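# Move the shelf board from cart onto wall brackets

## Task

Pick up the shelf board from the cart, which rolls, and lay it flat across both wall brackets, slid back until it touches the wall. Then release it and back the robot away. The robot must stay upright and must not be left leaning or tipped, or the task fails.

## Robot and tools

Robot: a Rainbow Robotics RB-Y1. It has a wheeled base with two drive wheels and two rear casters, two arms with grippers, a head, and a torso. The lower torso (the leg) folds at ankle, knee and hip. The base is 0.66 m long and 0.58 m wide, and its front edge sits 0.10 m ahead of the drive-wheel axle. A bent leg can reach past that front edge. The cart holding the board rolls, so pushing on it moves it. Loose objects may now and then get a small random shove.

Frames: the base frame has its origin on the floor halfway between the drive wheels, with x forward, y left and z up. The chest point is on the spine 0.08 m under the shoulders; its x axis is the facing direction and its z axis runs up the spine. left_hand and right_hand are the points midway between each gripper's pads, also given in the base frame. Fingers point along the hand's -z axis and close along its x axis. Printed hand positions can be off, more so when the arm is stretched out. The odometry frame is the base frame as it was at the scene's start. base_odometry counts wheel rotation only, so wheel slip looks like travel. Heading is positive to the left and runs from -3.142 to 3.142.

execute_actions(actions, cameras): actions is a list holding one action, or none (an empty list just reports state and images). cameras lists which of head_camera, left_wrist_camera, right_wrist_camera or all to return. If it is omitted, null or ["all"], every camera is returned; [] returns none. The images are taken at the end of the call, in the order given on the pictures line. An action may contain the following keys, and all its motions start at once:
- base: exactly one of translate_m or rotate_rad. Both are relative moves from where the base is now, not poses. translate_m is in metres, -3 to 3, with positive driving forward. rotate_rad is in radians, -3.2 to 3.2, with positive turning left (counter-clockwise seen from above). The base cannot move sideways.
- joints: a single map from joint name to an absolute target, covering both arms, torso and head. Angles are in radians and grippers in metres. Ranges: torso_squat_rad 0 to 1.2 (larger lowers the level chest); torso_shift_rad -0.3 to 0.6 (positive pushes the hips forward); torso_pitch_rad -0.2 to 1.4 (positive leans forward); torso_yaw_rad -1.5 to 1.5 (positive turns left). Left arm: left_shoulder_pitch_rad -2.356 to 2.356 (negative raises the arm forward and inward); left_shoulder_roll_rad 0 to 3.141 (positive raises it outward); left_shoulder_yaw_rad -2.094 to 2.094; left_elbow_rad -2.617 to 0.01 (0 straight, negative bends); left_forearm_roll_rad -3.141 to 3.141; left_wrist_pitch_rad -1.57 to 1.919 (negative tips the hand forward); left_hand_roll_rad -2.705 to 2.705; left_gripper_m 0 to 0.1 (pad gap). The right arm uses the same names with a right_ prefix and the same ranges, except right_shoulder_roll_rad, which runs -3.141 to 0 (negative raises it outward). Yaw and roll signs are the same for both arms. head_pan_rad -0.523 to 0.523 (relative to chest, positive left); head_tilt_rad -0.35 to 1.57 (positive looks down). A joint counts as reached within ±0.02, or ±0.004 for grippers.
- speeds: optional caps for this action only. translate_m is 0.05 to 0.4 m/s and rotate_rad is 0.1 to 1.509 rad/s. The maximums are the defaults. A base move that would need more than 8.667 s is refused.
- min_time_s: 0.1 to 8. It sets a floor on how long each arm and head motion takes.
No action may run longer than 15 s. An unknown key or an out-of-range number rejects the entire call and nothing moves. A joint or base left out of an action may still be driving toward its earlier target.

wait(seconds): 0 to 10. It sends nothing new and returns state and images. zoom_image(camera, region): gives a finer view of the latest full image from that camera. region is [x0, y0, x1, y1] in pixels from the top-left, at most 504 by 504. head_camera images are 896x504; the wrist cameras give 644x364. finished_scene(scene): ends the current scene, passing its number, and reports success. It cannot be undone, so the board must already be resting in place.

Result lines: base_status and joint_status report how each commanded motion ended. done means it arrived (for the base, the wheels turned the full amount, even if they slipped). off_target means it settled short and may still be pushing. time_out, contact_stop, limit_stop_at_<name> and stopped_with_arm mean the motion gave up its target and is holding. A contact_stop or time_out on one joint halts its whole group: the torso, or all of one arm. limit_stop_at_own_body means a guard stopped a hand or arm just before it hit the body; move the arm and torso apart. joint command not followed, with a cause line, means a check blocked an arm's targets; the gripper still acts. on_its_own lists what was not commanded, where held at is a target, not a position. If a result shows a stop, the later calls in that same reply are skipped. After a torso or arm stop, first back off the arms in one action, then the torso in another. The exception is when both hands hold the board and the torso stops right away with nothing in its way: resend every arm joint at its reported position, then the torso command.

The torso also has joint limits on combinations: squat+shift <= 1.52; squat-shift+pitch <= 1.57; shift+0.5 pitch-0.4 squat <= 0.7; shift+0.3 pitch-0.5 squat <= 0.39. If a command breaks one, the torso goes only part way.

To grip, command an opening at least 0.005 m smaller than the part's width; off_target is then expected. Each arm carries up to 3 kg. Too much weight held far forward can tip the robot, and nothing will stop that. The base keeps driving into furniture and may keep pushing it. The leg can shove the robot backward without odometry showing it. Never let the arms hit or press each other hard, grippers included. Joint torque limits are 63 N m for the shoulders, 32.4 N m for the elbows, and 22.5 N m for the forearm, wrist and hand joints, with the held weight counting. Reaching a limit freezes the robot for 10 s. Motors heat while holding loads: a MOTOR HOT warning comes at 65 °C, and at 80 °C the arm brakes with limit_stop_at_motor_heat, after which targets must be resent. The robot holds its last command while you are thinking. Camera calibration values are approximate, and wrist camera poses get less reliable as the arm reaches further out. Avoid dropping the board, slamming it down and shoving things hard.

Each tool is called after "Request:" as a command line: name --argument value for each argument, lists and objects as JSON in quotes; but a table of rows of numbers goes row by row, as --pt "numbers of a row", without its own name.

## Session

Request:
execute_actions --actions '[]'

Scene clock: 0.00 s.
base_odometry: x=+0.000 y=+0.000 heading=+0.000 (m, m, rad; odometry frame)
base_status: not commanded
joint_positions: torso_squat_rad=+0.350 torso_shift_rad=+0.000 torso_pitch_rad=+0.000 torso_yaw_rad=-0.001 left_shoulder_pitch_rad=+0.001 left_shoulder_roll_rad=+0.037 left_shoulder_yaw_rad=-0.023 left_elbow_rad=-0.177 left_forearm_roll_rad=+0.014 left_wrist_pitch_rad=-0.047 left_hand_roll_rad=-0.002 left_gripper_m=+0.100 right_shoulder_pitch_rad=+0.002 right_shoulder_roll_rad=-0.042 right_shoulder_yaw_rad=+0.012 right_elbow_rad=-0.280 right_forearm_roll_rad=+0.005 right_wrist_pitch_rad=-0.044 right_hand_roll_rad=-0.030 right_gripper_m=+0.099 head_pan_rad=+0.000 head_tilt_rad=+0.400
joint_status: not commanded
chest: x=-0.2280 y=+0.0001 z=+1.2475 quat_wxyz=(+1.000, +0.000, +0.000, +0.000) (m; base frame)
left_hand: x=-0.1318 y=+0.2456 z=+0.5696 quat_wxyz=(+0.994, +0.016, -0.111, -0.008) (m; base frame)
right_hand: x=-0.0844 y=-0.2499 z=+0.5788 quat_wxyz=(+0.987, -0.018, -0.160, -0.004) (m; base frame)
pictures: head_camera, left_wrist_camera, right_wrist_camera
Images, in order (width x height): head_camera 896x504, left_wrist_camera 644x364, right_wrist_camera 644x364.

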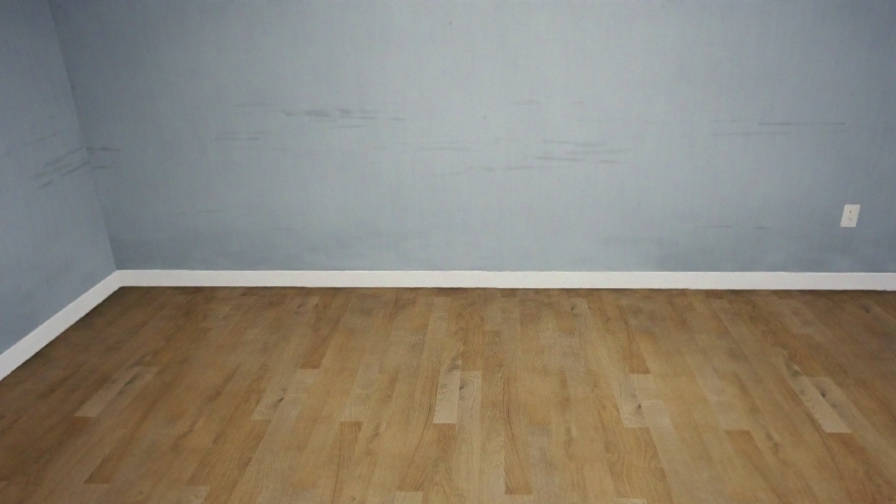

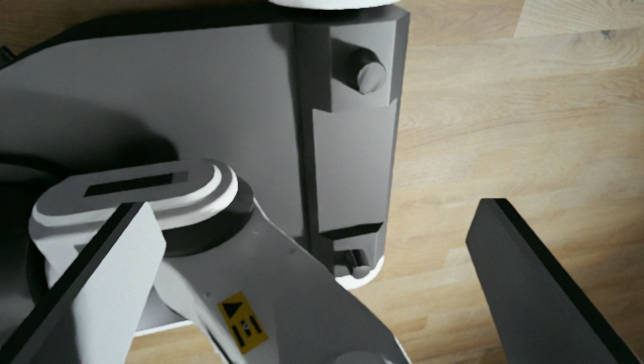

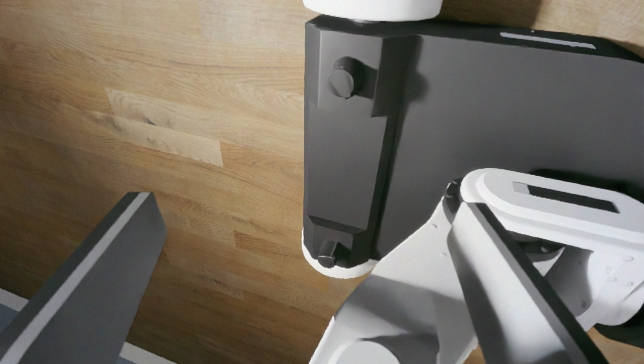

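Request:
execute_actions --actions '[{"joints":{"head_pan_rad":-0.52,"torso_yaw_rad":-0.7,"head_tilt_rad":0.3}}]' --cameras '["head_camera"]'

Scene clock: 6.03 s.
base_odometry: x=+0.000 y=+0.000 heading=+0.000 (m, m, rad; odometry frame)
base_status: not commanded
joint_positions: torso_squat_rad=+0.350 torso_shift_rad=+0.000 torso_pitch_rad=+0.000 torso_yaw_rad=-0.700 left_shoulder_pitch_rad=+0.001 left_shoulder_roll_rad=+0.037 left_shoulder_yaw_rad=-0.023 left_elbow_rad=-0.177 left_forearm_roll_rad=+0.014 left_wrist_pitch_rad=-0.047 left_hand_roll_rad=-0.002 left_gripper_m=+0.100 right_shoulder_pitch_rad=+0.002 right_shoulder_roll_rad=-0.042 right_shoulder_yaw_rad=+0.012 right_elbow_rad=-0.280 right_forearm_roll_rad=+0.005 right_wrist_pitch_rad=-0.044 right_hand_roll_rad=-0.030 right_gripper_m=+0.099 head_pan_rad=-0.520 head_tilt_rad=+0.300
joint_status: all done
chest: x=-0.2280 y=+0.0001 z=+1.2475 quat_wxyz=(+0.939, +0.000, +0.000, -0.343) (m; base frame)
left_hand: x=+0.0038 y=+0.1258 z=+0.5696 quat_wxyz=(+0.931, -0.023, -0.110, -0.348) (m; base frame)
right_hand: x=-0.2789 y=-0.2839 z=+0.5789 quat_wxyz=(+0.926, -0.072, -0.145, -0.341) (m; base frame)
pictures: head_camera
camera_calibration (this result's frames):
head_camera: T_world_to_cam=[[-0.922481, -0.385035, -0.027871, -0.164494], [-0.0859482, 0.275229, -0.957529, 1.42807], [0.376353, -0.880907, -0.286986, 0.430306], [0, 0, 0, 1]] pos_world=[-0.19095, -0.0773229, 1.48633]
Images, in order (width x height): head_camera 896x504.

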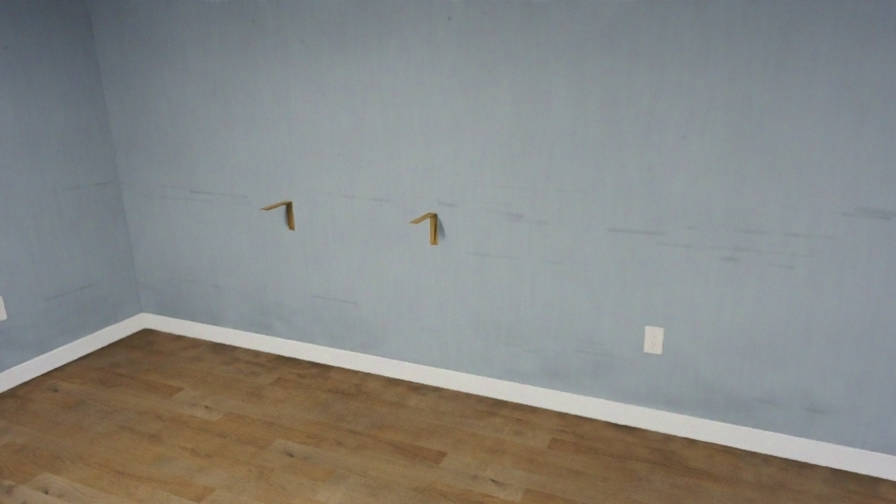

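Request:
execute_actions --actions '[{"joints":{"torso_yaw_rad":-1.5,"head_tilt_rad":0.5}}]' --cameras '["head_camera"]'

Scene clock: 24.37 s.
base_odometry: x=+0.000 y=+0.000 heading=+0.000 (m, m, rad; odometry frame)
base_status: not commanded
joint_positions: torso_squat_rad=+0.350 torso_shift_rad=+0.000 torso_pitch_rad=+0.000 torso_yaw_rad=-1.237 left_shoulder_pitch_rad=+0.001 left_shoulder_roll_rad=+0.037 left_shoulder_yaw_rad=-0.023 left_elbow_rad=-0.177 left_forearm_roll_rad=+0.014 left_wrist_pitch_rad=-0.047 left_hand_roll_rad=-0.002 left_gripper_m=+0.100 right_shoulder_pitch_rad=+0.002 right_shoulder_roll_rad=-0.042 right_shoulder_yaw_rad=+0.012 right_elbow_rad=-0.280 right_forearm_roll_rad=+0.005 right_wrist_pitch_rad=-0.044 right_hand_roll_rad=-0.030 right_gripper_m=+0.099 head_pan_rad=-0.520 head_tilt_rad=+0.500
joint_status: torso_yaw_rad limit_stop_at_own_body (moved -0.537 of -0.800); the others done
on_its_own: torso_yaw_rad is held at -1.237, not at your -1.500, since a limit_stop_at_own_body
chest: x=-0.2280 y=+0.0001 z=+1.2475 quat_wxyz=(+0.815, +0.000, +0.000, -0.580) (m; base frame)
left_hand: x=+0.0356 y=-0.0108 z=+0.5696 quat_wxyz=(+0.805, -0.051, -0.101, -0.582) (m; base frame)
right_hand: x=-0.4171 y=-0.2177 z=+0.5788 quat_wxyz=(+0.802, -0.108, -0.120, -0.575) (m; base frame)
pictures: head_camera
camera_calibration (this result's frames):
head_camera: T_world_to_cam=[[-0.988406, 0.147423, -0.0363426, -0.167233], [0.101242, 0.461515, -0.881337, 1.36393], [-0.113156, -0.874797, -0.471089, 0.586685], [0, 0, 0, 1]] pos_world=[-0.236993, -0.0915886, 1.47238]
Images, in order (width x height): head_camera 896x504.

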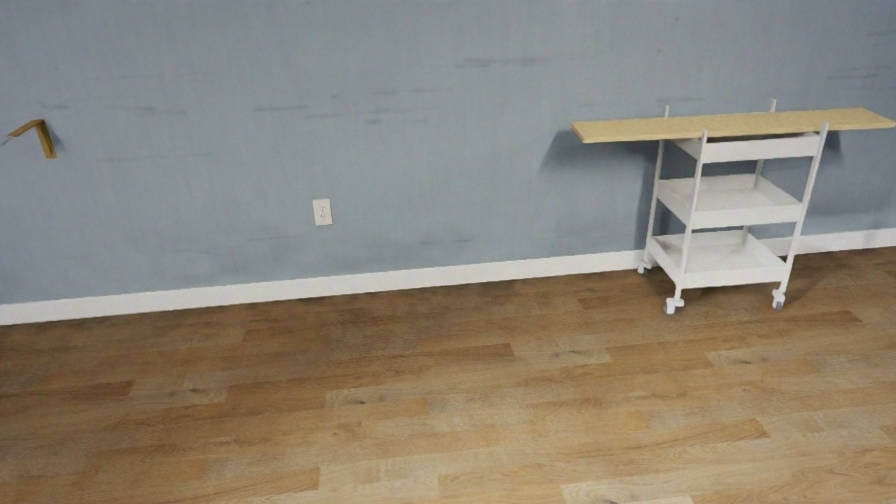

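Request:
zoom_image --camera "head_camera" --region '[546, 80, 896, 330]'

Region (546, 80, 896, 330) of head_camera's 896x504 image, scaled by 1.440, with more detail than that image has; it fills the top 360 rows of this view, and the rest is white.

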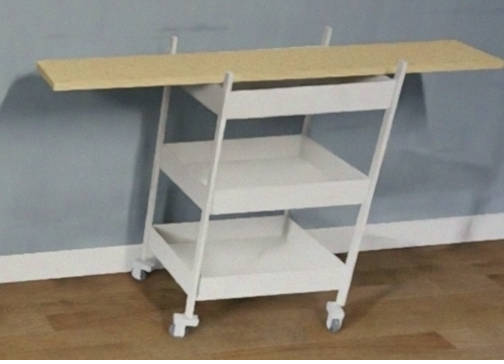

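Request:
execute_actions --actions '[{"base":{"rotate_rad":-2.476},"joints":{"torso_yaw_rad":0,"head_pan_rad":0.2,"head_tilt_rad":0.5}}]' --cameras '["head_camera"]'

Scene clock: 88.97 s.
base_odometry: x=+0.000 y=+0.000 heading=-2.476 (m, m, rad; odometry frame)
base_status: done
joint_positions: torso_squat_rad=+0.350 torso_shift_rad=+0.000 torso_pitch_rad=+0.000 torso_yaw_rad=+0.000 left_shoulder_pitch_rad=+0.001 left_shoulder_roll_rad=+0.037 left_shoulder_yaw_rad=-0.023 left_elbow_rad=-0.177 left_forearm_roll_rad=+0.014 left_wrist_pitch_rad=-0.047 left_hand_roll_rad=-0.002 left_gripper_m=+0.100 right_shoulder_pitch_rad=+0.002 right_shoulder_roll_rad=-0.042 right_shoulder_yaw_rad=+0.012 right_elbow_rad=-0.280 right_forearm_roll_rad=+0.005 right_wrist_pitch_rad=-0.044 right_hand_roll_rad=-0.030 right_gripper_m=+0.099 head_pan_rad=+0.200 head_tilt_rad=+0.500
joint_status: all done
chest: x=-0.2281 y=+0.0001 z=+1.2475 quat_wxyz=(+1.000, +0.000, +0.000, +0.000) (m; base frame)
left_hand: x=-0.1322 y=+0.2457 z=+0.5696 quat_wxyz=(+0.994, +0.016, -0.111, -0.007) (m; base frame)
right_hand: x=-0.0843 y=-0.2498 z=+0.5788 quat_wxyz=(+0.987, -0.018, -0.160, -0.003) (m; base frame)
pictures: head_camera
camera_calibration (this result's frames):
head_camera: T_world_to_cam=[[0.235785, -0.971125, -0.0363468, 0.0966862], [-0.46631, -0.0802452, -0.880974, 1.23548], [0.85262, 0.224669, -0.471766, 0.806285], [0, 0, 0, 1]] pos_world=[-0.134137, 0.0118881, 1.47231]
Images, in order (width x height): head_camera 896x504.

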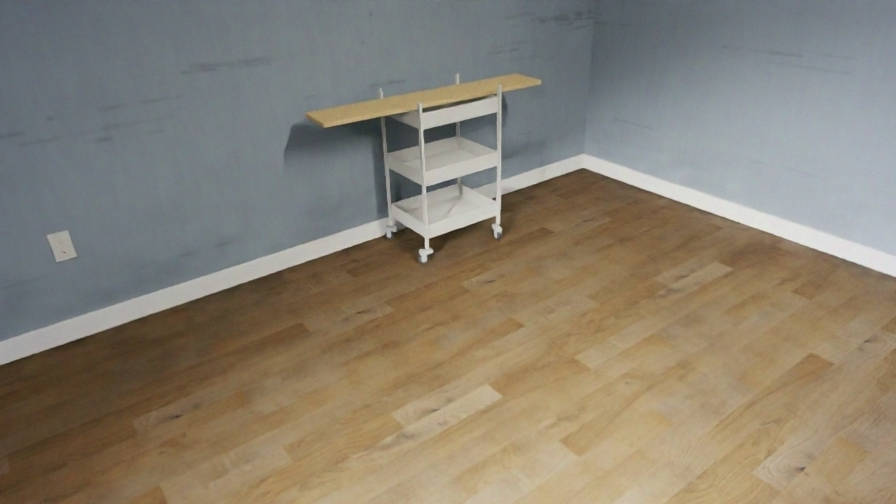

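Request:
execute_actions --actions '[{"base":{"translate_m":1.92},"joints":{"head_pan_rad":0,"head_tilt_rad":0.55}}]' --cameras '[]'

Request:
execute_actions --actions '[{"base":{"rotate_rad":0.82},"joints":{"left_shoulder_pitch_rad":-0.5,"left_shoulder_roll_rad":0.349,"left_shoulder_yaw_rad":0,"left_elbow_rad":-0.9,"left_forearm_roll_rad":0,"left_wrist_pitch_rad":-0.171,"left_hand_roll_rad":0.349,"right_shoulder_pitch_rad":-0.5,"right_shoulder_roll_rad":-0.349,"right_shoulder_yaw_rad":0,"right_elbow_rad":-0.9,"right_forearm_roll_rad":0,"right_wrist_pitch_rad":-0.171,"right_hand_roll_rad":-0.349},"min_time_s":2.4}]'

Scene clock: 126.93 s.
base_odometry: x=-1.511 y=-1.185 heading=-2.477 (m, m, rad; odometry frame)
base_status: done
joint_positions: torso_squat_rad=+0.350 torso_shift_rad=+0.000 torso_pitch_rad=+0.000 torso_yaw_rad=+0.000 left_shoulder_pitch_rad=+0.001 left_shoulder_roll_rad=+0.037 left_shoulder_yaw_rad=-0.023 left_elbow_rad=-0.177 left_forearm_roll_rad=+0.014 left_wrist_pitch_rad=-0.047 left_hand_roll_rad=-0.002 left_gripper_m=+0.100 right_shoulder_pitch_rad=+0.002 right_shoulder_roll_rad=-0.042 right_shoulder_yaw_rad=+0.012 right_elbow_rad=-0.280 right_forearm_roll_rad=+0.005 right_wrist_pitch_rad=-0.044 right_hand_roll_rad=-0.030 right_gripper_m=+0.099 head_pan_rad=+0.000 head_tilt_rad=+0.550
joint_status: all done
chest: x=-0.2279 y=+0.0001 z=+1.2475 quat_wxyz=(+1.000, +0.000, +0.000, +0.000) (m; base frame)
left_hand: x=-0.1319 y=+0.2457 z=+0.5696 quat_wxyz=(+0.994, +0.016, -0.111, -0.007) (m; base frame)
right_hand: x=-0.0842 y=-0.2498 z=+0.5788 quat_wxyz=(+0.987, -0.018, -0.160, -0.003) (m; base frame)
pictures: none
No camera images: the call's "cameras" was empty. Leave "cameras" out to get every camera's image.

Scene clock: 129.80 s.
base_odometry: x=-1.511 y=-1.185 heading=-1.657 (m, m, rad; odometry frame)
base_status: done
joint_positions: torso_squat_rad=+0.350 torso_shift_rad=+0.000 torso_pitch_rad=+0.000 torso_yaw_rad=+0.000 left_shoulder_pitch_rad=-0.500 left_shoulder_roll_rad=+0.349 left_shoulder_yaw_rad=+0.000 left_elbow_rad=-0.900 left_forearm_roll_rad=+0.000 left_wrist_pitch_rad=-0.171 left_hand_roll_rad=+0.349 left_gripper_m=+0.100 right_shoulder_pitch_rad=-0.500 right_shoulder_roll_rad=-0.349 right_shoulder_yaw_rad=+0.000 right_elbow_rad=-0.900 right_forearm_roll_rad=+0.000 right_wrist_pitch_rad=-0.171 right_hand_roll_rad=-0.349 right_gripper_m=+0.099 head_pan_rad=+0.000 head_tilt_rad=+0.550
joint_status: all done
chest: x=-0.2280 y=+0.0001 z=+1.2475 quat_wxyz=(+1.000, +0.000, +0.000, +0.000) (m; base frame)
left_hand: x=+0.4090 y=+0.3230 z=+1.0440 quat_wxyz=(+0.707, +0.000, -0.707, +0.000) (m; base frame)
right_hand: x=+0.4090 y=-0.3228 z=+1.0441 quat_wxyz=(+0.707, +0.000, -0.707, +0.000) (m; base frame)
pictures: head_camera, left_wrist_camera, right_wrist_camera
camera_calibration (this result's frames):
head_camera: T_world_to_cam=[[0.0362847, -0.998612, -0.0381819, 0.0581974], [-0.516468, 0.0139705, -0.856193, 1.18933], [0.855537, 0.0507864, -0.515244, 0.869737], [0, 0, 0, 1]] pos_world=[-0.131954, -0.00266972, 1.46864]
left_wrist_camera: T_world_to_cam=[[-0.0203363, -0.00530522, 0.999779, -1.03619], [-0.616743, -0.786987, -0.0167211, 0.55408], [0.786902, -0.616946, 0.0127324, -0.0502042], [0, 0, 0, 1]] pos_world=[0.360159, 0.399584, 1.04586]
right_wrist_camera: T_world_to_cam=[[-0.00951356, -0.0517737, -0.998614, 1.02351], [-0.626881, 0.778356, -0.0343822, 0.574316], [0.779057, 0.625685, -0.0398609, 0.00651697], [0, 0, 0, 1]] pos_world=[0.364688, -0.398109, 1.0421]
Images, in order (width x height): head_camera 896x504, left_wrist_camera 644x364, right_wrist_camera 644x364.

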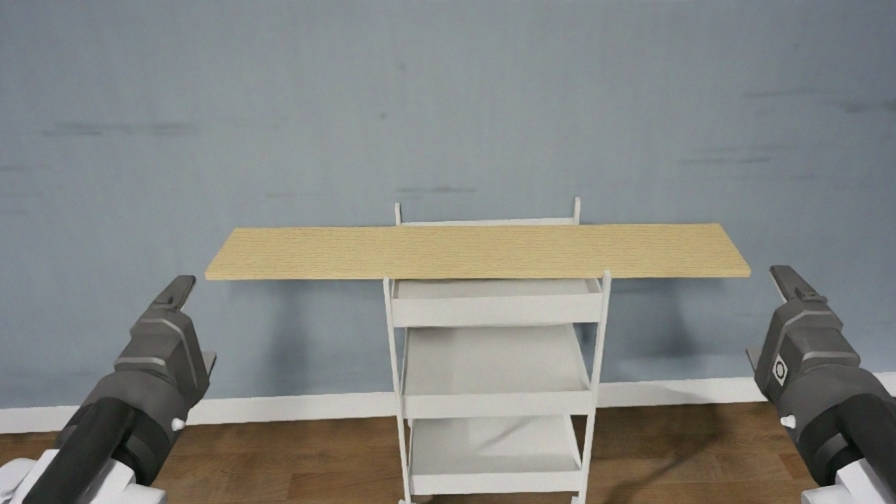

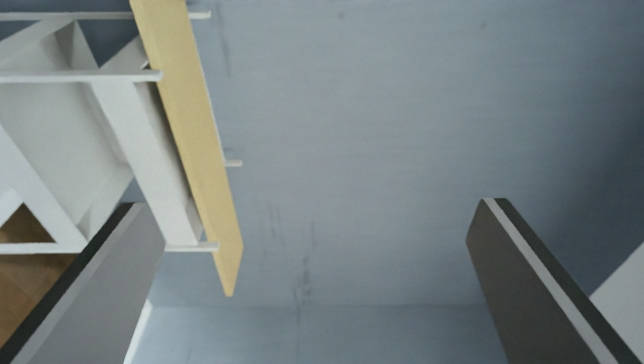

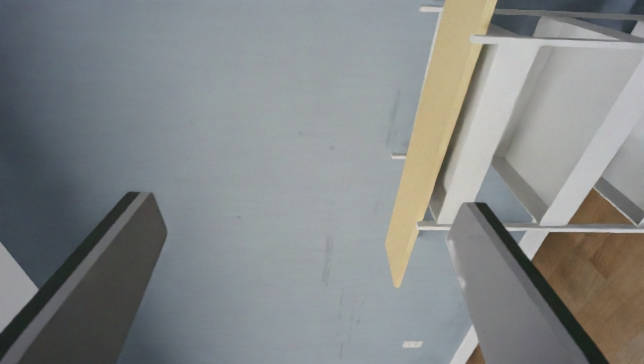

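Request:
execute_actions --actions '[{"base":{"translate_m":0.53},"joints":{"torso_squat_rad":1.007,"head_tilt_rad":0.65,"left_shoulder_pitch_rad":-0.418,"left_shoulder_roll_rad":0.634,"left_shoulder_yaw_rad":-0.124,"left_elbow_rad":-0.637,"left_wrist_pitch_rad":-0.534,"left_hand_roll_rad":0.659,"right_shoulder_pitch_rad":-0.418,"right_shoulder_roll_rad":-0.634,"right_shoulder_yaw_rad":0.124,"right_elbow_rad":-0.637,"right_wrist_pitch_rad":-0.534,"right_hand_roll_rad":-0.659},"min_time_s":1.2}]'

Scene clock: 170.63 s.
base_odometry: x=-1.556 y=-1.713 heading=-1.656 (m, m, rad; odometry frame)
base_status: done
joint_positions: torso_squat_rad=+1.007 torso_shift_rad=+0.000 torso_pitch_rad=+0.000 torso_yaw_rad=+0.000 left_shoulder_pitch_rad=-0.418 left_shoulder_roll_rad=+0.634 left_shoulder_yaw_rad=-0.124 left_elbow_rad=-0.637 left_forearm_roll_rad=+0.000 left_wrist_pitch_rad=-0.534 left_hand_roll_rad=+0.659 left_gripper_m=+0.100 right_shoulder_pitch_rad=-0.418 right_shoulder_roll_rad=-0.634 right_shoulder_yaw_rad=+0.124 right_elbow_rad=-0.637 right_forearm_roll_rad=+0.000 right_wrist_pitch_rad=-0.534 right_hand_roll_rad=-0.659 right_gripper_m=+0.099 head_pan_rad=+0.000 head_tilt_rad=+0.650
joint_status: all done
chest: x=-0.2280 y=+0.0001 z=+0.9640 quat_wxyz=(+1.000, +0.000, +0.000, +0.000) (m; base frame)
left_hand: x=+0.3433 y=+0.4644 z=+0.7286 quat_wxyz=(+0.707, +0.000, -0.707, +0.000) (m; base frame)
right_hand: x=+0.3434 y=-0.4643 z=+0.7290 quat_wxyz=(+0.707, +0.000, -0.707, +0.000) (m; base frame)
pictures: head_camera, left_wrist_camera, right_wrist_camera
camera_calibration (this result's frames):
head_camera: T_world_to_cam=[[0.0322676, -0.998613, -0.0415986, 0.0505312], [-0.599193, 0.0139838, -0.800482, 0.864607], [0.799954, 0.0507553, -0.597911, 0.808501], [0, 0, 0, 1]] pos_world=[-0.130327, -0.00266498, 1.17762]
left_wrist_camera: T_world_to_cam=[[-0.0211697, -0.00532518, 0.999762, -0.72117], [-0.616551, -0.787126, -0.0172479, 0.619946], [0.787031, -0.616769, 0.01338, 0.0922269], [0, 0, 0, 1]] pos_world=[0.294376, 0.541018, 0.730457]
right_wrist_camera: T_world_to_cam=[[-0.00833859, -0.0517105, -0.998627, 0.700562], [-0.626666, 0.778498, -0.0350792, 0.632939], [0.779243, 0.625514, -0.0388968, 0.132773], [0, 0, 0, 1]] pos_world=[0.299021, -0.539566, 0.726968]
Images, in order (width x height): head_camera 896x504, left_wrist_camera 644x364, right_wrist_camera 644x364.

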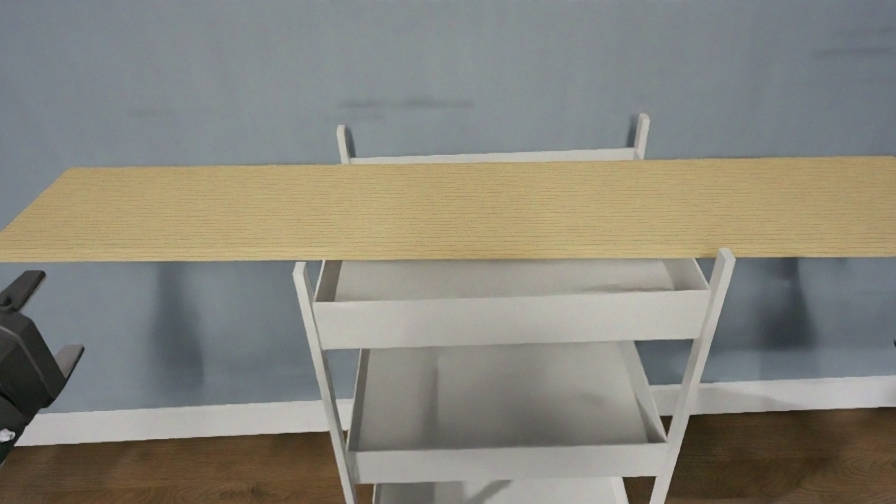

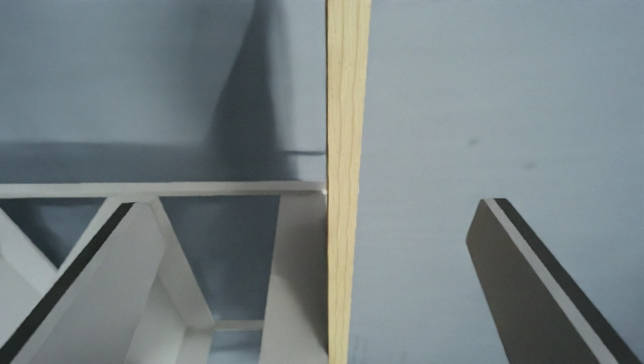

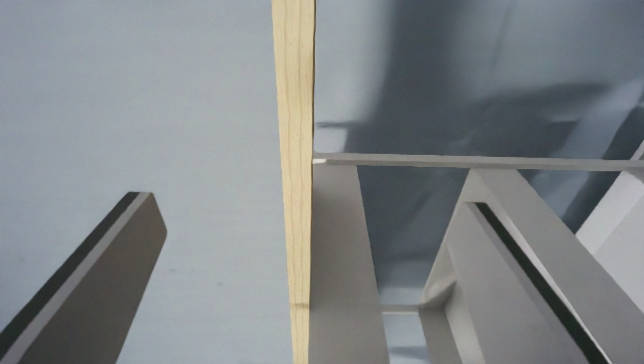

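Request:
execute_actions --actions '[{"base":{"translate_m":0.135},"joints":{"torso_squat_rad":0.99,"head_tilt_rad":0.8,"head_pan_rad":0.4}}]'

Scene clock: 181.20 s.
base_odometry: x=-1.568 y=-1.847 heading=-1.656 (m, m, rad; odometry frame)
base_status: done
joint_positions: torso_squat_rad=+0.990 torso_shift_rad=+0.000 torso_pitch_rad=+0.000 torso_yaw_rad=+0.000 left_shoulder_pitch_rad=-0.418 left_shoulder_roll_rad=+0.634 left_shoulder_yaw_rad=-0.124 left_elbow_rad=-0.637 left_forearm_roll_rad=+0.000 left_wrist_pitch_rad=-0.534 left_hand_roll_rad=+0.659 left_gripper_m=+0.100 right_shoulder_pitch_rad=-0.418 right_shoulder_roll_rad=-0.634 right_shoulder_yaw_rad=+0.124 right_elbow_rad=-0.637 right_forearm_roll_rad=+0.000 right_wrist_pitch_rad=-0.534 right_hand_roll_rad=-0.659 right_gripper_m=+0.099 head_pan_rad=+0.400 head_tilt_rad=+0.800
joint_status: all done
chest: x=-0.2279 y=+0.0001 z=+0.9740 quat_wxyz=(+1.000, +0.000, +0.000, +0.000) (m; base frame)
left_hand: x=+0.3433 y=+0.4645 z=+0.7385 quat_wxyz=(+0.707, +0.000, -0.707, +0.000) (m; base frame)
right_hand: x=+0.3434 y=-0.4644 z=+0.7388 quat_wxyz=(+0.707, +0.000, -0.707, +0.000) (m; base frame)
pictures: head_camera, left_wrist_camera, right_wrist_camera
camera_calibration (this result's frames):
head_camera: T_world_to_cam=[[0.412436, -0.909816, -0.0461577, 0.134527], [-0.661631, -0.26433, -0.701694, 0.743954], [0.626212, 0.319943, -0.710982, 0.911315], [0, 0, 0, 1]] pos_world=[-0.133937, 0.027475, 1.17617]
left_wrist_camera: T_world_to_cam=[[-0.0208478, -0.00543787, 0.999768, -0.731115], [-0.616525, -0.787149, -0.0171376, 0.620101], [0.787059, -0.616739, 0.0130577, 0.0923202], [0, 0, 0, 1]] pos_world=[0.294404, 0.541074, 0.740367]
right_wrist_camera: T_world_to_cam=[[-0.00879471, -0.0518241, -0.998618, 0.710454], [-0.626604, 0.778557, -0.0348854, 0.633204], [0.779288, 0.625431, -0.0393204, 0.13349], [0, 0, 0, 1]] pos_world=[0.29899, -0.539655, 0.73681]
Images, in order (width x height): head_camera 896x504, left_wrist_camera 644x364, right_wrist_camera 644x364.

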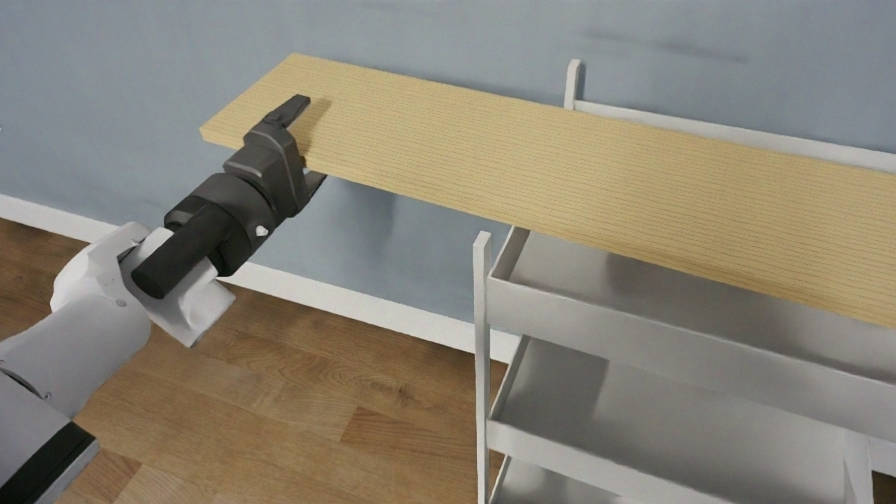

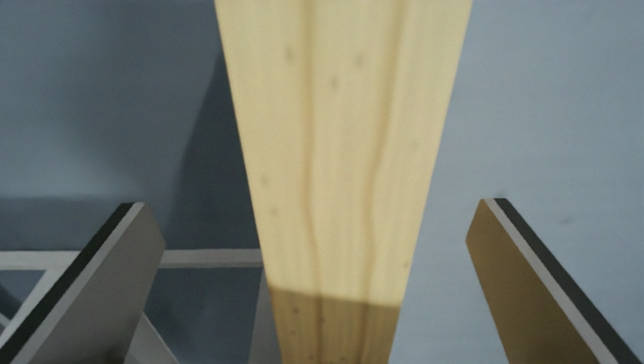

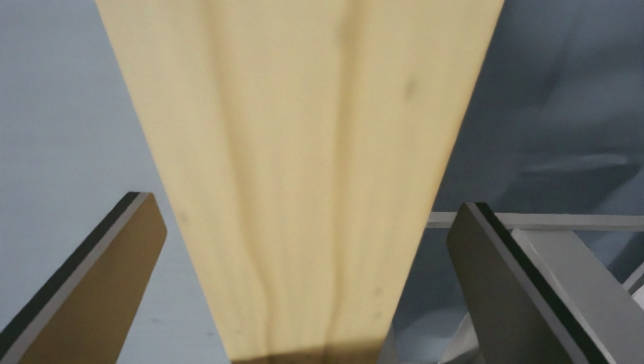

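Request:
execute_actions --actions '[{"base":{"translate_m":0.01},"joints":{"torso_yaw_rad":-0.008,"left_gripper_m":0.04,"right_gripper_m":0.04}}]' --cameras '[]'

Request:
execute_actions --actions '[{"joints":{"left_gripper_m":0.0,"right_gripper_m":0.0}}]'

Scene clock: 199.27 s.
base_odometry: x=-1.568 y=-1.858 heading=-1.655 (m, m, rad; odometry frame)
base_status: done
joint_positions: torso_squat_rad=+0.990 torso_shift_rad=+0.000 torso_pitch_rad=+0.000 torso_yaw_rad=-0.008 left_shoulder_pitch_rad=-0.418 left_shoulder_roll_rad=+0.634 left_shoulder_yaw_rad=-0.124 left_elbow_rad=-0.637 left_forearm_roll_rad=+0.000 left_wrist_pitch_rad=-0.534 left_hand_roll_rad=+0.659 left_gripper_m=+0.040 right_shoulder_pitch_rad=-0.418 right_shoulder_roll_rad=-0.634 right_shoulder_yaw_rad=+0.124 right_elbow_rad=-0.637 right_forearm_roll_rad=+0.000 right_wrist_pitch_rad=-0.534 right_hand_roll_rad=-0.659 right_gripper_m=+0.040 head_pan_rad=+0.400 head_tilt_rad=+0.800
joint_status: all done
chest: x=-0.2279 y=+0.0001 z=+0.9740 quat_wxyz=(+1.000, +0.000, +0.000, -0.004) (m; base frame)
left_hand: x=+0.3470 y=+0.4599 z=+0.7384 quat_wxyz=(+0.707, -0.003, -0.707, -0.003) (m; base frame)
right_hand: x=+0.3395 y=-0.4691 z=+0.7388 quat_wxyz=(+0.707, -0.003, -0.707, -0.003) (m; base frame)
pictures: none
No camera images: the call's "cameras" was empty. Leave "cameras" out to get every camera's image.

Scene clock: 200.17 s.
base_odometry: x=-1.568 y=-1.857 heading=-1.655 (m, m, rad; odometry frame)
base_status: not commanded
joint_positions: torso_squat_rad=+0.990 torso_shift_rad=+0.000 torso_pitch_rad=+0.000 torso_yaw_rad=-0.008 left_shoulder_pitch_rad=-0.420 left_shoulder_roll_rad=+0.635 left_shoulder_yaw_rad=-0.123 left_elbow_rad=-0.639 left_forearm_roll_rad=+0.001 left_wrist_pitch_rad=-0.535 left_hand_roll_rad=+0.659 left_gripper_m=+0.018 right_shoulder_pitch_rad=-0.418 right_shoulder_roll_rad=-0.634 right_shoulder_yaw_rad=+0.124 right_elbow_rad=-0.637 right_forearm_roll_rad=+0.000 right_wrist_pitch_rad=-0.534 right_hand_roll_rad=-0.659 right_gripper_m=+0.017 head_pan_rad=+0.400 head_tilt_rad=+0.800
joint_status: left_gripper_m off_target (ended at +0.018, target +0.000); right_gripper_m off_target (ended at +0.017, target +0.000)
chest: x=-0.2282 y=+0.0000 z=+0.9740 quat_wxyz=(+1.000, +0.000, +0.000, -0.004) (m; base frame)
left_hand: x=+0.3478 y=+0.4598 z=+0.7412 quat_wxyz=(+0.705, -0.003, -0.709, -0.003) (m; base frame)
right_hand: x=+0.3394 y=-0.4692 z=+0.7389 quat_wxyz=(+0.707, -0.003, -0.707, -0.003) (m; base frame)
pictures: head_camera, left_wrist_camera, right_wrist_camera
camera_calibration (this result's frames):
head_camera: T_world_to_cam=[[0.405111, -0.913104, -0.0460986, 0.13284], [-0.663342, -0.258854, -0.70212, 0.743774], [0.629176, 0.315016, -0.710565, 0.911752], [0, 0, 0, 1]] pos_world=[-0.134092, 0.0266094, 1.1762]
left_wrist_camera: T_world_to_cam=[[-0.0260378, -0.00555268, 0.999646, -0.731819], [-0.623516, -0.78154, -0.0205819, 0.62163], [0.781377, -0.623831, 0.0168874, 0.0882003], [0, 0, 0, 1]] pos_world=[0.299624, 0.536787, 0.742865]
right_wrist_camera: T_world_to_cam=[[-0.00904175, -0.0518376, -0.998615, 0.710349], [-0.620089, 0.783747, -0.0350695, 0.634805], [0.784479, 0.618913, -0.0392304, 0.134691], [0, 0, 0, 1]] pos_world=[0.294396, -0.544066, 0.736912]
Images, in order (width x height): head_camera 896x504, left_wrist_camera 644x364, right_wrist_camera 644x364.

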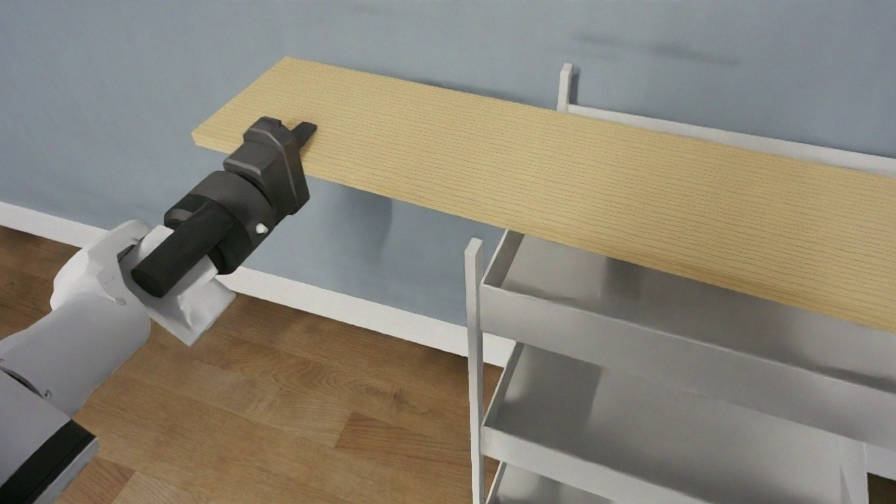

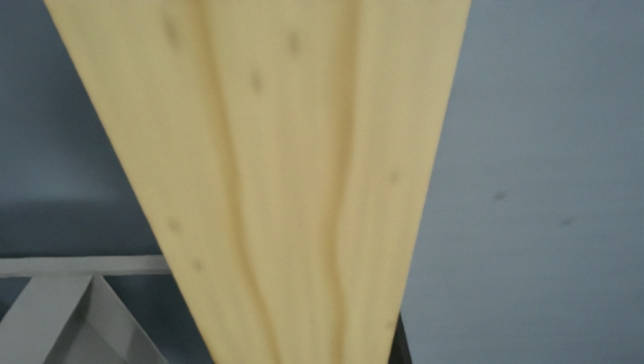

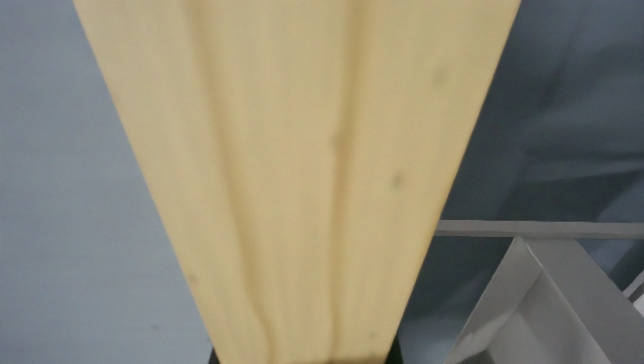

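Request:
execute_actions --actions '[{"joints":{"torso_squat_rad":0.66}}]'

Scene clock: 205.73 s.
base_odometry: x=-1.568 y=-1.858 heading=-1.655 (m, m, rad; odometry frame)
base_status: not commanded
joint_positions: torso_squat_rad=+0.660 torso_shift_rad=+0.000 torso_pitch_rad=+0.001 torso_yaw_rad=-0.008 left_shoulder_pitch_rad=-0.417 left_shoulder_roll_rad=+0.634 left_shoulder_yaw_rad=-0.124 left_elbow_rad=-0.636 left_forearm_roll_rad=+0.000 left_wrist_pitch_rad=-0.534 left_hand_roll_rad=+0.659 left_gripper_m=+0.018 right_shoulder_pitch_rad=-0.416 right_shoulder_roll_rad=-0.634 right_shoulder_yaw_rad=+0.125 right_elbow_rad=-0.636 right_forearm_roll_rad=+0.000 right_wrist_pitch_rad=-0.533 right_hand_roll_rad=-0.659 right_gripper_m=+0.017 head_pan_rad=+0.400 head_tilt_rad=+0.800
joint_status: all done
chest: x=-0.2275 y=+0.0000 z=+1.1430 quat_wxyz=(+1.000, +0.000, +0.001, -0.004) (m; base frame)
left_hand: x=+0.3467 y=+0.4600 z=+0.9058 quat_wxyz=(+0.708, -0.003, -0.706, -0.002) (m; base frame)
right_hand: x=+0.3388 y=-0.4694 z=+0.9051 quat_wxyz=(+0.709, -0.004, -0.705, -0.003) (m; base frame)
pictures: head_camera, left_wrist_camera, right_wrist_camera
camera_calibration (this result's frames):
head_camera: T_world_to_cam=[[0.405043, -0.913108, -0.046614, 0.140949], [-0.664376, -0.258917, -0.701118, 0.861478], [0.628128, 0.314952, -0.71152, 1.03225], [0, 0, 0, 1]] pos_world=[-0.133129, 0.0266433, 1.34503]
left_wrist_camera: T_world_to_cam=[[-0.0177485, -0.00477683, 0.999831, -0.899765], [-0.622282, -0.782654, -0.0147857, 0.619337], [0.782592, -0.622439, 0.0109184, 0.0908297], [0, 0, 0, 1]] pos_world=[0.29835, 0.536965, 0.907778]
right_wrist_camera: T_world_to_cam=[[-0.0146336, -0.0520354, -0.998538, 0.878023], [-0.619655, 0.784231, -0.0317864, 0.637541], [0.784738, 0.618284, -0.04372, 0.145441], [0, 0, 0, 1]] pos_world=[0.293771, -0.544215, 0.903363]
Images, in order (width x height): head_camera 896x504, left_wrist_camera 644x364, right_wrist_camera 644x364.

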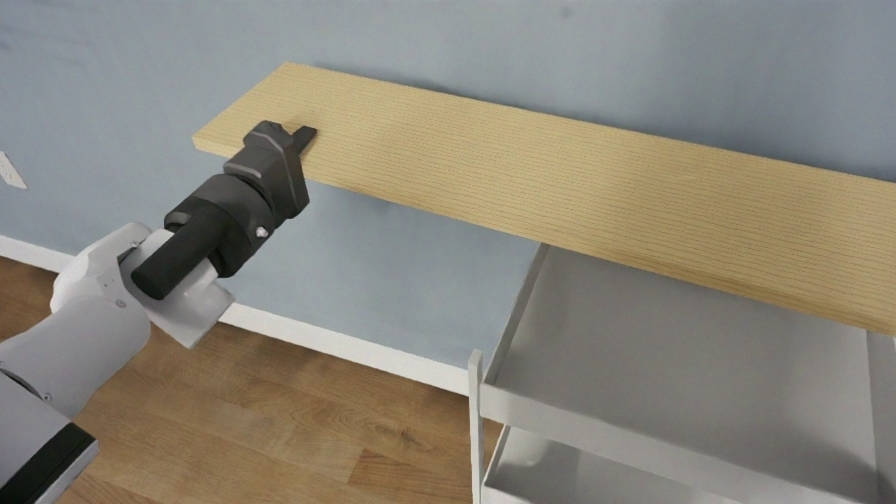

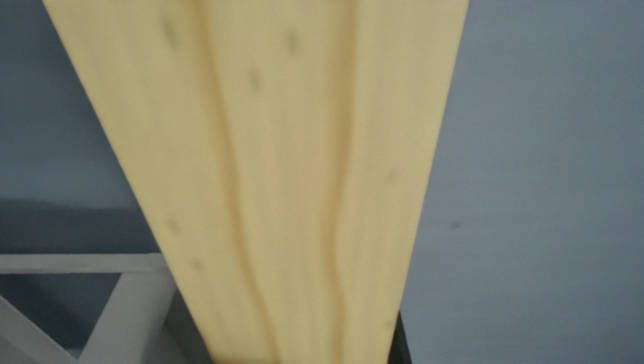

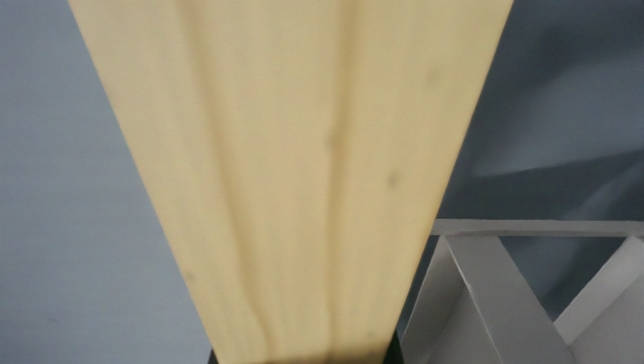

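Request:
execute_actions --actions '[{"base":{"translate_m":-0.4},"joints":{"torso_yaw_rad":0.0,"head_pan_rad":-0.3,"head_tilt_rad":0.3}}]' --cameras '[]'

Request:
execute_actions --actions '[{"base":{"rotate_rad":1.65}}]' --cameras '["head_camera"]'

Scene clock: 232.27 s.
base_odometry: x=-1.535 y=-1.459 heading=-1.654 (m, m, rad; odometry frame)
base_status: done
joint_positions: torso_squat_rad=+0.660 torso_shift_rad=+0.000 torso_pitch_rad=+0.001 torso_yaw_rad=+0.000 left_shoulder_pitch_rad=-0.417 left_shoulder_roll_rad=+0.633 left_shoulder_yaw_rad=-0.124 left_elbow_rad=-0.636 left_forearm_roll_rad=+0.000 left_wrist_pitch_rad=-0.534 left_hand_roll_rad=+0.659 left_gripper_m=+0.018 right_shoulder_pitch_rad=-0.416 right_shoulder_roll_rad=-0.633 right_shoulder_yaw_rad=+0.125 right_elbow_rad=-0.635 right_forearm_roll_rad=+0.000 right_wrist_pitch_rad=-0.533 right_hand_roll_rad=-0.659 right_gripper_m=+0.017 head_pan_rad=-0.300 head_tilt_rad=+0.300
joint_status: all done
chest: x=-0.2276 y=+0.0001 z=+1.1429 quat_wxyz=(+1.000, +0.000, +0.001, +0.000) (m; base frame)
left_hand: x=+0.3428 y=+0.4647 z=+0.9056 quat_wxyz=(+0.708, +0.000, -0.706, +0.001) (m; base frame)
right_hand: x=+0.3425 y=-0.4647 z=+0.9051 quat_wxyz=(+0.709, -0.001, -0.705, +0.000) (m; base frame)
pictures: none
No camera images: the call's "cameras" was empty. Leave "cameras" out to get every camera's image.

Scene clock: 236.27 s.
base_odometry: x=-1.535 y=-1.459 heading=-0.004 (m, m, rad; odometry frame)
base_status: done
joint_positions: torso_squat_rad=+0.660 torso_shift_rad=+0.000 torso_pitch_rad=+0.001 torso_yaw_rad=+0.000 left_shoulder_pitch_rad=-0.417 left_shoulder_roll_rad=+0.633 left_shoulder_yaw_rad=-0.124 left_elbow_rad=-0.636 left_forearm_roll_rad=+0.000 left_wrist_pitch_rad=-0.534 left_hand_roll_rad=+0.659 left_gripper_m=+0.018 right_shoulder_pitch_rad=-0.416 right_shoulder_roll_rad=-0.633 right_shoulder_yaw_rad=+0.125 right_elbow_rad=-0.635 right_forearm_roll_rad=+0.000 right_wrist_pitch_rad=-0.533 right_hand_roll_rad=-0.659 right_gripper_m=+0.017 head_pan_rad=-0.300 head_tilt_rad=+0.300
joint_status: not commanded
chest: x=-0.2276 y=+0.0001 z=+1.1429 quat_wxyz=(+1.000, +0.000, +0.001, +0.000) (m; base frame)
left_hand: x=+0.3429 y=+0.4647 z=+0.9056 quat_wxyz=(+0.708, +0.000, -0.706, +0.001) (m; base frame)
right_hand: x=+0.3424 y=-0.4648 z=+0.9051 quat_wxyz=(+0.709, -0.001, -0.705, +0.000) (m; base frame)
pictures: head_camera
camera_calibration (this result's frames):
head_camera: T_world_to_cam=[[-0.252483, -0.967205, -0.0276935, -0.019177], [-0.272193, 0.0984609, -0.957192, 1.28582], [0.928528, -0.234136, -0.288126, 0.525423], [0, 0, 0, 1]] pos_world=[-0.14272, -0.0221307, 1.38164]
Images, in order (width x height): head_camera 896x504.

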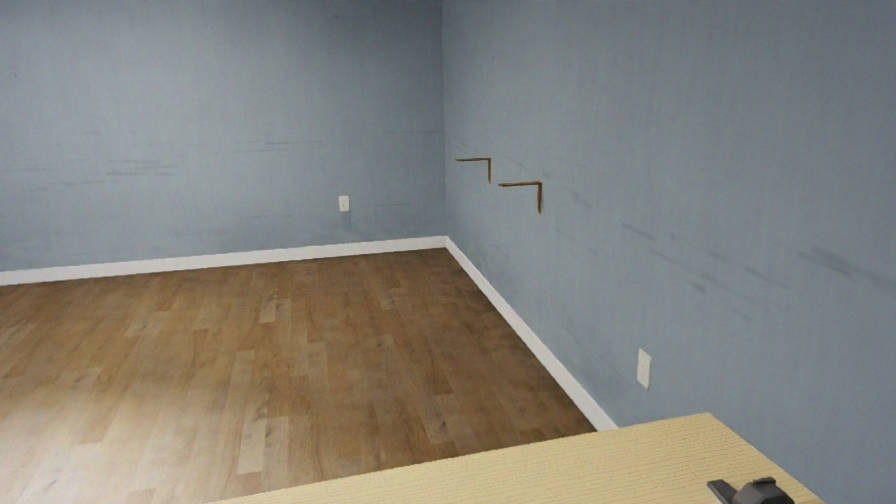

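Request:
execute_actions --actions '[{"base":{"translate_m":2.88},"joints":{"head_pan_rad":0,"head_tilt_rad":0.5}}]' --cameras '[]'

Request:
execute_actions --actions '[{"base":{"rotate_rad":-1.6}}]' --cameras '["head_camera"]'

Scene clock: 253.67 s.
base_odometry: x=+1.345 y=-1.469 heading=-0.003 (m, m, rad; odometry frame)
base_status: done
joint_positions: torso_squat_rad=+0.660 torso_shift_rad=+0.000 torso_pitch_rad=+0.001 torso_yaw_rad=+0.000 left_shoulder_pitch_rad=-0.417 left_shoulder_roll_rad=+0.633 left_shoulder_yaw_rad=-0.124 left_elbow_rad=-0.636 left_forearm_roll_rad=+0.000 left_wrist_pitch_rad=-0.534 left_hand_roll_rad=+0.659 left_gripper_m=+0.018 right_shoulder_pitch_rad=-0.416 right_shoulder_roll_rad=-0.633 right_shoulder_yaw_rad=+0.125 right_elbow_rad=-0.635 right_forearm_roll_rad=+0.000 right_wrist_pitch_rad=-0.533 right_hand_roll_rad=-0.659 right_gripper_m=+0.017 head_pan_rad=+0.000 head_tilt_rad=+0.500
joint_status: all done
chest: x=-0.2275 y=+0.0001 z=+1.1430 quat_wxyz=(+1.000, +0.000, +0.001, +0.000) (m; base frame)
left_hand: x=+0.3429 y=+0.4646 z=+0.9055 quat_wxyz=(+0.708, +0.000, -0.706, +0.001) (m; base frame)
right_hand: x=+0.3425 y=-0.4648 z=+0.9050 quat_wxyz=(+0.709, -0.001, -0.705, +0.000) (m; base frame)
pictures: none
No camera images: the call's "cameras" was empty. Leave "cameras" out to get every camera's image.

Scene clock: 257.60 s.
base_odometry: x=+1.345 y=-1.469 heading=-1.603 (m, m, rad; odometry frame)
base_status: done
joint_positions: torso_squat_rad=+0.660 torso_shift_rad=+0.000 torso_pitch_rad=+0.001 torso_yaw_rad=+0.000 left_shoulder_pitch_rad=-0.417 left_shoulder_roll_rad=+0.633 left_shoulder_yaw_rad=-0.124 left_elbow_rad=-0.636 left_forearm_roll_rad=+0.000 left_wrist_pitch_rad=-0.534 left_hand_roll_rad=+0.659 left_gripper_m=+0.018 right_shoulder_pitch_rad=-0.416 right_shoulder_roll_rad=-0.633 right_shoulder_yaw_rad=+0.125 right_elbow_rad=-0.635 right_forearm_roll_rad=+0.000 right_wrist_pitch_rad=-0.533 right_hand_roll_rad=-0.659 right_gripper_m=+0.017 head_pan_rad=+0.000 head_tilt_rad=+0.500
joint_status: not commanded
chest: x=-0.2275 y=+0.0001 z=+1.1430 quat_wxyz=(+1.000, +0.000, +0.001, +0.000) (m; base frame)
left_hand: x=+0.3429 y=+0.4647 z=+0.9055 quat_wxyz=(+0.708, +0.000, -0.706, +0.001) (m; base frame)
right_hand: x=+0.3425 y=-0.4648 z=+0.9050 quat_wxyz=(+0.709, -0.001, -0.705, +0.000) (m; base frame)
pictures: head_camera
camera_calibration (this result's frames):
head_camera: T_world_to_cam=[[0.0380379, -0.998616, -0.0363255, 0.0520793], [-0.473837, 0.0139802, -0.880502, 1.14151], [0.879791, 0.0507048, -0.472649, 0.763047], [0, 0, 0, 1]] pos_world=[-0.132412, -0.00264152, 1.36765]
Images, in order (width x height): head_camera 896x504.

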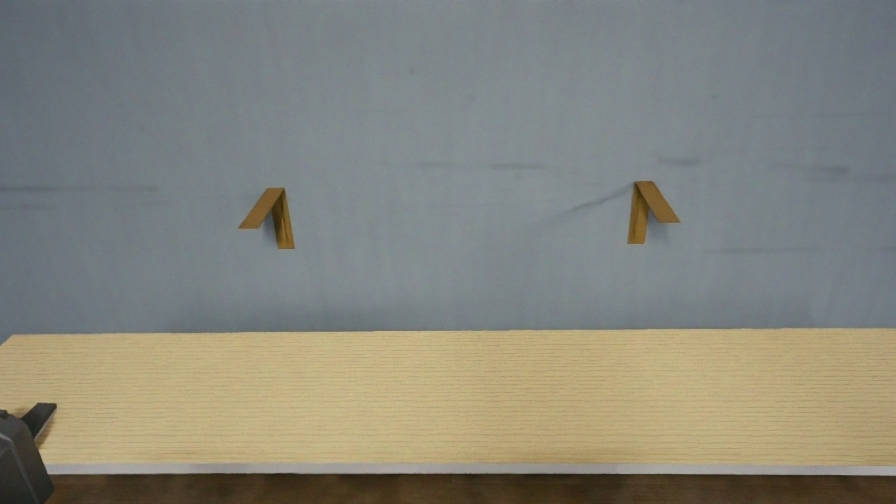

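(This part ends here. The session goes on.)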